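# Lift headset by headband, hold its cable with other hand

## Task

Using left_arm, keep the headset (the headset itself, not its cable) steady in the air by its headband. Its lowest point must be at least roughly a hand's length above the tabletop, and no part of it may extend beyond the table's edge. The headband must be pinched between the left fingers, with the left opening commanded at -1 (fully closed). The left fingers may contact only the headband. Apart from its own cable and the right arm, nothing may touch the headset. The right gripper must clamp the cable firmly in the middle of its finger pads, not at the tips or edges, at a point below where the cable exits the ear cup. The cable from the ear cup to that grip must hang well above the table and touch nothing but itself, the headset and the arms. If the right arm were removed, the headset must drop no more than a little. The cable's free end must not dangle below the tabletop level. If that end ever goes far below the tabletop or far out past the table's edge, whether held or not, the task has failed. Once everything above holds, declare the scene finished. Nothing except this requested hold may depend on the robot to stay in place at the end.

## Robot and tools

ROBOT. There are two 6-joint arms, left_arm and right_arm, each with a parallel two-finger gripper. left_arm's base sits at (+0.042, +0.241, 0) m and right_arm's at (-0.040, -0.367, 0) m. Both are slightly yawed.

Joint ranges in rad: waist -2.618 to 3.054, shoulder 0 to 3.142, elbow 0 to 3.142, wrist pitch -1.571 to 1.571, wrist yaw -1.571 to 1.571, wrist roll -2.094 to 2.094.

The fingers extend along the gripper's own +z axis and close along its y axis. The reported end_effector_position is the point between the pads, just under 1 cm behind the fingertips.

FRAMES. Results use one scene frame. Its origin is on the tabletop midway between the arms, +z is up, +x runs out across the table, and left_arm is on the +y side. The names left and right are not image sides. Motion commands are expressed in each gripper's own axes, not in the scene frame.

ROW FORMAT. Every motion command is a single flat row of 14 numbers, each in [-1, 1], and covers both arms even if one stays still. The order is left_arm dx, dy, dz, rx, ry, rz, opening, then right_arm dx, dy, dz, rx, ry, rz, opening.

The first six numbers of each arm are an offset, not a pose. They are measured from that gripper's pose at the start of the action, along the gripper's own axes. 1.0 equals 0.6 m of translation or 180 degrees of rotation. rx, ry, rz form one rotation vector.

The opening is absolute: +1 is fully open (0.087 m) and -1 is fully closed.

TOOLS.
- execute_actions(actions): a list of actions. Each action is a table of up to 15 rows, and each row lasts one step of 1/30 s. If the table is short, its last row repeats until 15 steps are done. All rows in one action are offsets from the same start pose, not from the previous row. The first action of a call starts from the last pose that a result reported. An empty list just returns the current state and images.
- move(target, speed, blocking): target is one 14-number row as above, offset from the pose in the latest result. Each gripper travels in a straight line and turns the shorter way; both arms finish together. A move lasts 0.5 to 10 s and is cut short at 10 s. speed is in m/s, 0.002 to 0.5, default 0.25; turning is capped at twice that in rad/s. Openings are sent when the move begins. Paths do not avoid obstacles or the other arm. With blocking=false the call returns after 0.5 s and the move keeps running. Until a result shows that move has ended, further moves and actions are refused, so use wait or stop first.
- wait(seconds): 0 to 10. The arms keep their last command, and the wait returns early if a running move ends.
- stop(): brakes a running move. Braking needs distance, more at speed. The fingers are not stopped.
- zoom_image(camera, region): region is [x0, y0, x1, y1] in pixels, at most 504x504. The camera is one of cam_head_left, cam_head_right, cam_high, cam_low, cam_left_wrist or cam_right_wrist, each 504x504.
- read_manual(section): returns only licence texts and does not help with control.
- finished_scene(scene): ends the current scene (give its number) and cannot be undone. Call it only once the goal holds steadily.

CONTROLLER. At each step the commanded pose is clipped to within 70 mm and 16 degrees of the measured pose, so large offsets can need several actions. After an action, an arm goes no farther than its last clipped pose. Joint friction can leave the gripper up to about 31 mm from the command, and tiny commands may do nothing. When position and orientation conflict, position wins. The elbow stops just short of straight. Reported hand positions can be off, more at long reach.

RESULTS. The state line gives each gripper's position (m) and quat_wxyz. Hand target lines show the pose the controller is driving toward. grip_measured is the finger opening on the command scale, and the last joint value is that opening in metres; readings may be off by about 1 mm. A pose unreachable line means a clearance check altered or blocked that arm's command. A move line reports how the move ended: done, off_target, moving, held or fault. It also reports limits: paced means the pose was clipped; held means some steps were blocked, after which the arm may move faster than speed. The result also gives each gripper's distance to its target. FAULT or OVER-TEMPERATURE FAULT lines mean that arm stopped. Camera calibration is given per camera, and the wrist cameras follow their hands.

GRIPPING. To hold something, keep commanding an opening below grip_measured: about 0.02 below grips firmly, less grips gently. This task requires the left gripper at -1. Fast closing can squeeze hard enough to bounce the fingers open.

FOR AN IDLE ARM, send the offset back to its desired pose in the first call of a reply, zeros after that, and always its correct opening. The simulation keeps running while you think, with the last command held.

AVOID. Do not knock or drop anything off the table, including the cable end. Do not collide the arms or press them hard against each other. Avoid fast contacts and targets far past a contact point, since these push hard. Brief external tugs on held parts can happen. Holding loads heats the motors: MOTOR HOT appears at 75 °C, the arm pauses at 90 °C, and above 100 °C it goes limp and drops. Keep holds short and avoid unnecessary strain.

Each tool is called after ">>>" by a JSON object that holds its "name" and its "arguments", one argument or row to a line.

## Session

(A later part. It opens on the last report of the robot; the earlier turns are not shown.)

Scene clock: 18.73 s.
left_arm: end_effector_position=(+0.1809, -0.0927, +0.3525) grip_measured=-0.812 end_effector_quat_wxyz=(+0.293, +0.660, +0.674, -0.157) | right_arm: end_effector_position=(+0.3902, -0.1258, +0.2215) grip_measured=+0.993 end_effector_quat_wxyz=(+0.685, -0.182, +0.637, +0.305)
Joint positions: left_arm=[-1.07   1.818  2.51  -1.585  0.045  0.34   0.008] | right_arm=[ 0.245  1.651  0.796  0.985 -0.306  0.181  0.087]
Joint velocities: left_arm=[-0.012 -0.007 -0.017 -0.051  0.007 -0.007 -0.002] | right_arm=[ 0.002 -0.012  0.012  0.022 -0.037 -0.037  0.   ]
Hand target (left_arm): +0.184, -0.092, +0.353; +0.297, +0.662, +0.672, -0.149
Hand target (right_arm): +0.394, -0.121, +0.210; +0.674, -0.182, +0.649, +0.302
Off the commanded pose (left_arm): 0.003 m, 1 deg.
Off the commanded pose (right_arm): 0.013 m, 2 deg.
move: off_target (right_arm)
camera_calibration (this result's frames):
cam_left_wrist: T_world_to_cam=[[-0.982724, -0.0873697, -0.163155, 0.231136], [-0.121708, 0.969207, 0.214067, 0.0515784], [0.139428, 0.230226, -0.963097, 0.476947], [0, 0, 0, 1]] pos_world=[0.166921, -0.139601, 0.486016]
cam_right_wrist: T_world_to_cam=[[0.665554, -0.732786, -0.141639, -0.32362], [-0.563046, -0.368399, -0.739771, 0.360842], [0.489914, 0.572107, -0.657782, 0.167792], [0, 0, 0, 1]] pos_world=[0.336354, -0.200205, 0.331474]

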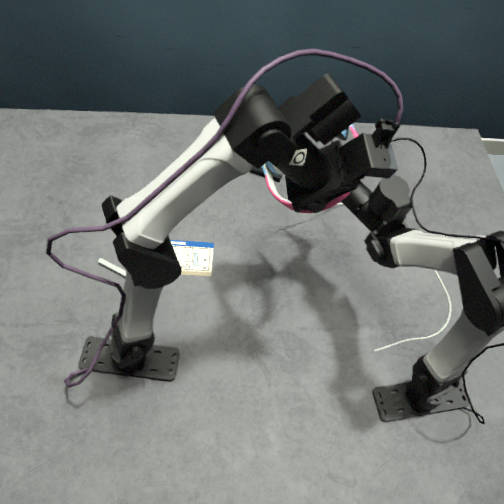

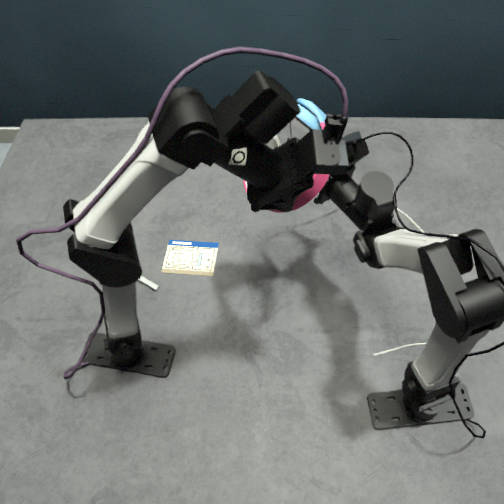

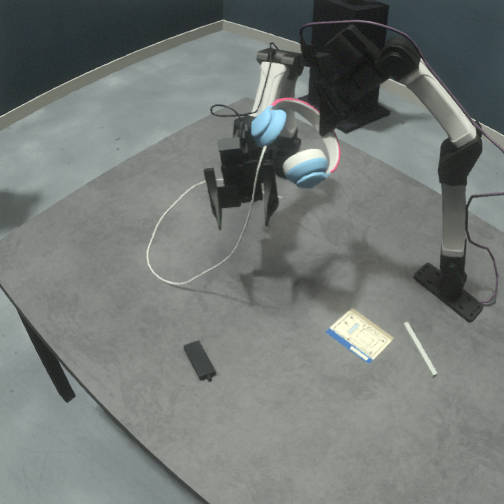

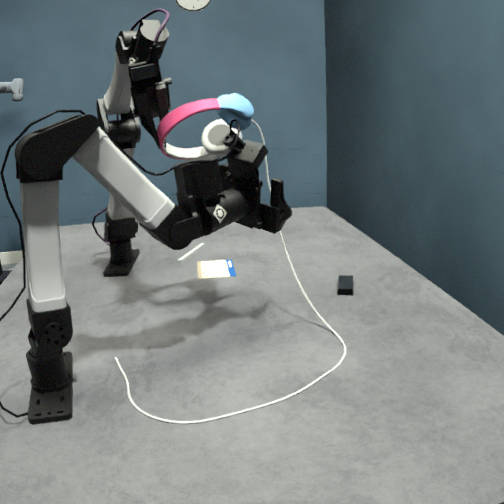

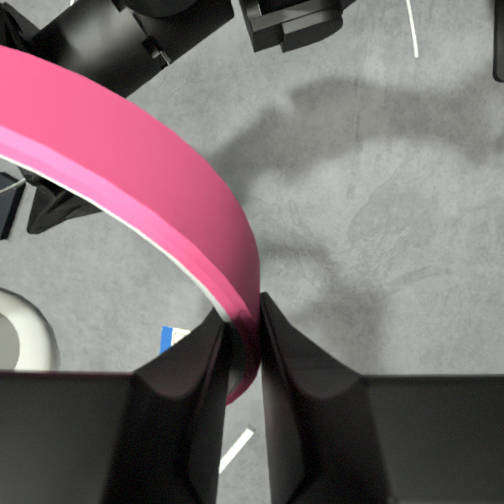

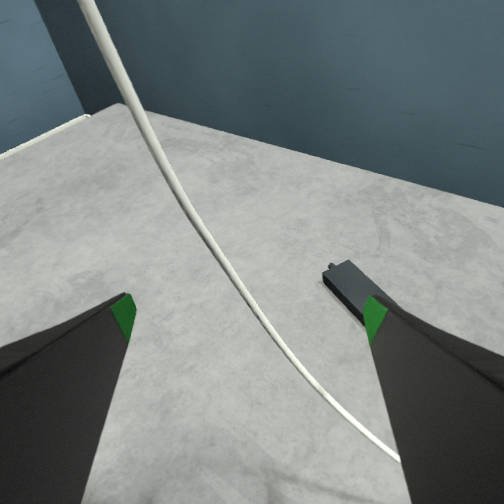

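Slightly further, then close.

>>> {"name": "move", "arguments": {
  "target": [0,0,0,0,0,0,-1,0,0,0.05,0,0,0,1],
  "speed": 0.05
}}

>>> {"name": "move", "arguments": {
  "target": [0,0,0,0,0,0,-1,0,0,0,0,0,0,-1]
}}

Scene clock: 19.70 s.
left_arm: end_effector_position=(+0.1781, -0.0936, +0.3523) grip_measured=-0.812 end_effector_quat_wxyz=(+0.290, +0.657, +0.676, -0.165) | right_arm: end_effector_position=(+0.4080, -0.1122, +0.2373) grip_measured=+0.993 end_effector_quat_wxyz=(+0.696, -0.182, +0.623, +0.308)
Joint positions: left_arm=[-1.07   1.818  2.51  -1.585  0.059  0.328  0.008] | right_arm=[ 0.261  1.711  0.898  0.979 -0.292  0.181  0.087]
Joint velocities: left_arm=[ 0.002  0.007  0.002 -0.037 -0.095 -0.066 -0.001] | right_arm=[ 0.012 -0.002 -0.002 -0.037 -0.037  0.022 -0.001]
Hand target (left_arm): +0.181, -0.093, +0.352; +0.293, +0.660, +0.674, -0.157
Hand target (right_arm): +0.412, -0.107, +0.225; +0.685, -0.182, +0.636, +0.305
Off the commanded pose (left_arm): 0.003 m, 1 deg.
Off the commanded pose (right_arm): 0.014 m, 2 deg.
move: off_target (right_arm)
camera_calibration (this result's frames):
cam_left_wrist: T_world_to_cam=[[-0.985307, -0.0888985, -0.145832, 0.222574], [-0.118668, 0.970428, 0.210208, 0.0531439], [0.122832, 0.224425, -0.966719, 0.481112], [0, 0, 0, 1]] pos_world=[0.166514, -0.13976, 0.486387]
cam_right_wrist: T_world_to_cam=[[0.671191, -0.729498, -0.131667, -0.327599], [-0.538203, -0.357422, -0.763274, 0.384316], [0.509746, 0.583166, -0.632516, 0.148858], [0, 0, 0, 1]] pos_world=[0.350841, -0.188428, 0.34436]

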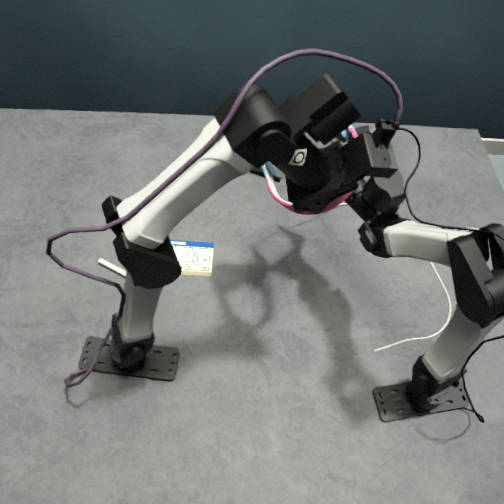

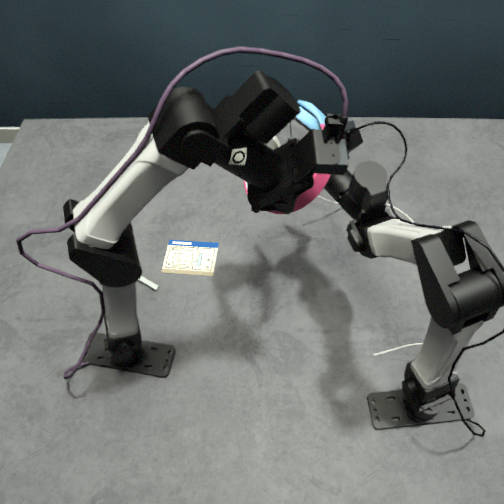

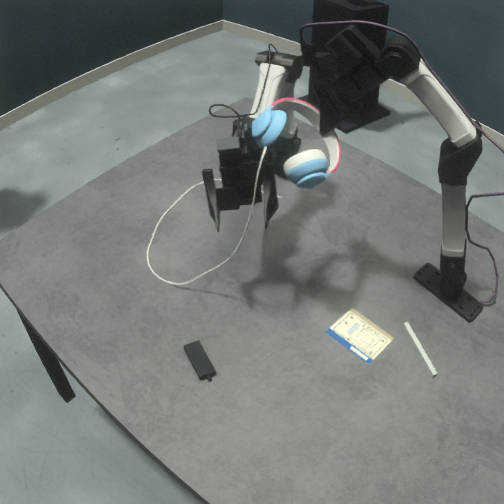

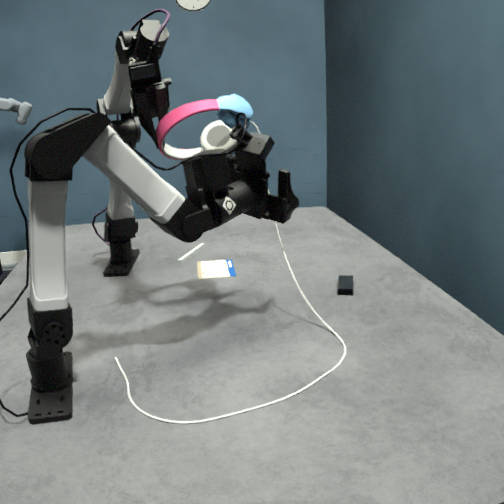

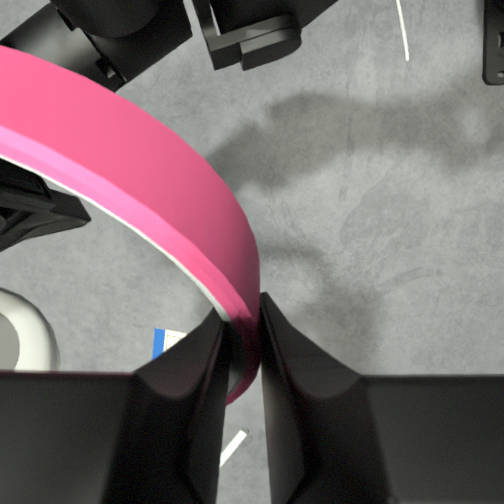

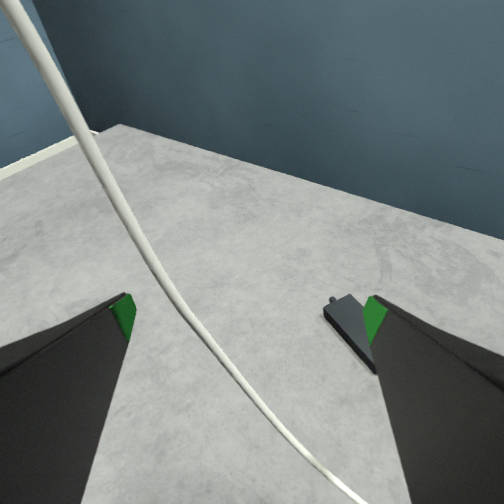

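Scene clock: 20.20 s.
left_arm: end_effector_position=(+0.1756, -0.0945, +0.3523) grip_measured=-0.812 end_effector_quat_wxyz=(+0.286, +0.655, +0.678, -0.172) | right_arm: end_effector_position=(+0.4080, -0.1122, +0.2373) grip_measured=-0.958 end_effector_quat_wxyz=(+0.696, -0.182, +0.623, +0.308)
Joint positions: left_arm=[-1.07   1.818  2.51  -1.585  0.072  0.316  0.008] | right_arm=[ 0.261  1.711  0.898  0.979 -0.292  0.181  0.002]
Joint velocities: left_arm=[-0.002  0.012 -0.002 -0.051  0.081 -0.066 -0.   ] | right_arm=[ 0.007 -0.007  0.012  0.037 -0.051 -0.066  0.001]
Hand target (left_arm): +0.178, -0.094, +0.352; +0.290, +0.657, +0.676, -0.165
Hand target (right_arm): +0.408, -0.112, +0.237; +0.696, -0.182, +0.623, +0.308
Off the commanded pose (left_arm): 0.003 m, 1 deg.
Off the commanded pose (right_arm): 0.000 m, 0 deg.
move: done
camera_calibration (this result's frames):
cam_left_wrist: T_world_to_cam=[[-0.987483, -0.0904376, -0.12922, 0.214318], [-0.116014, 0.971517, 0.206628, 0.05462], [0.106852, 0.219033, -0.969849, 0.484943], [0, 0, 0, 1]] pos_world=[0.166155, -0.1399, 0.486729]
cam_right_wrist: T_world_to_cam=[[0.671191, -0.729498, -0.131667, -0.327599], [-0.538203, -0.357422, -0.763274, 0.384316], [0.509746, 0.583166, -0.632516, 0.148858], [0, 0, 0, 1]] pos_world=[0.350841, -0.188428, 0.34436]

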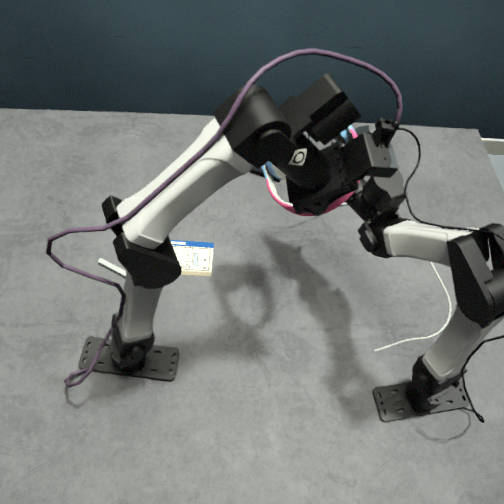

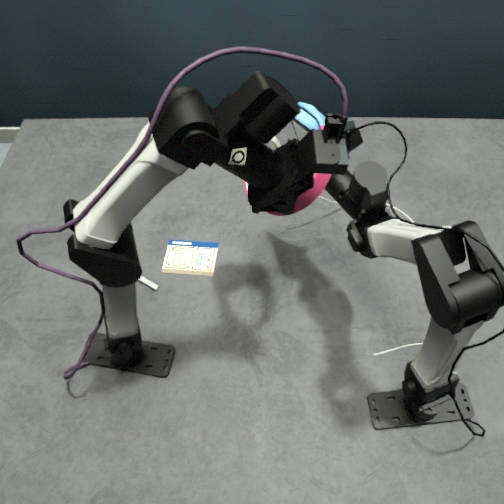

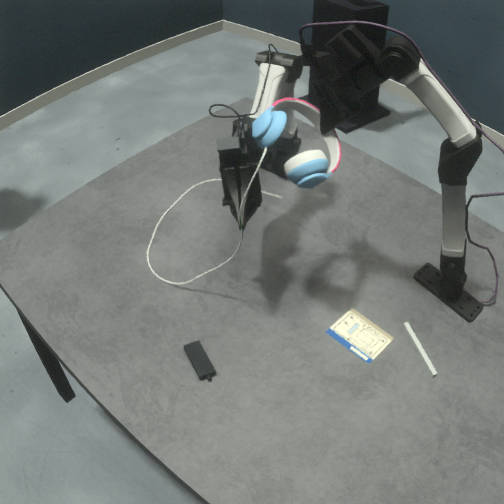

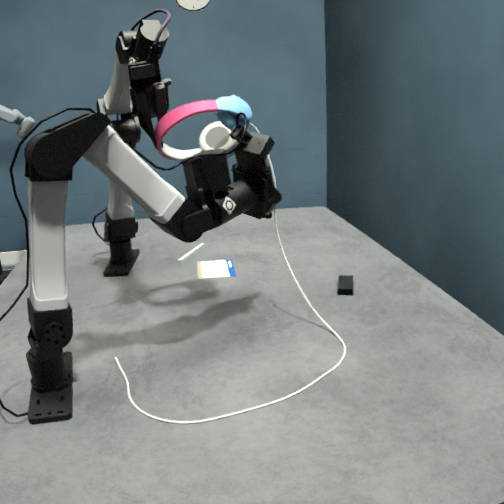

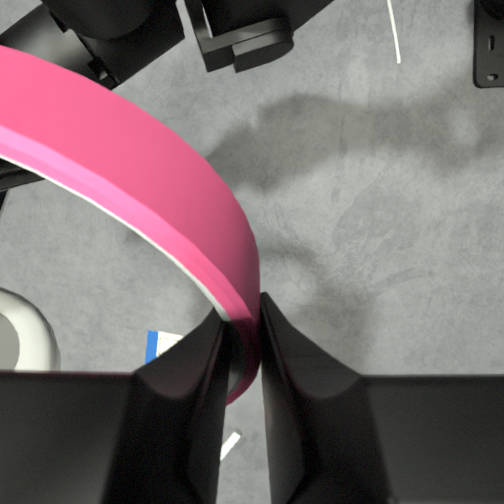

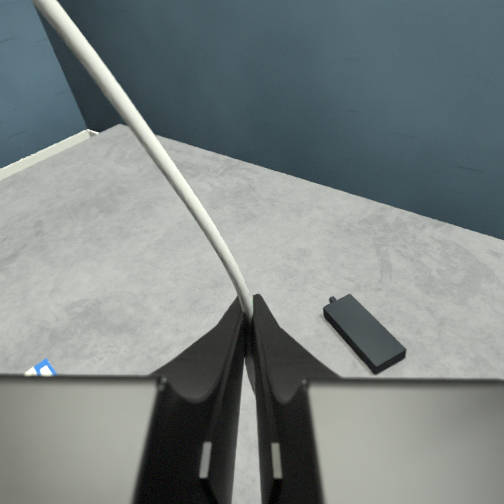

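>>> {"name": "finished_scene", "arguments": {
  "scene": 2
}}

The scene is finished: the task was done.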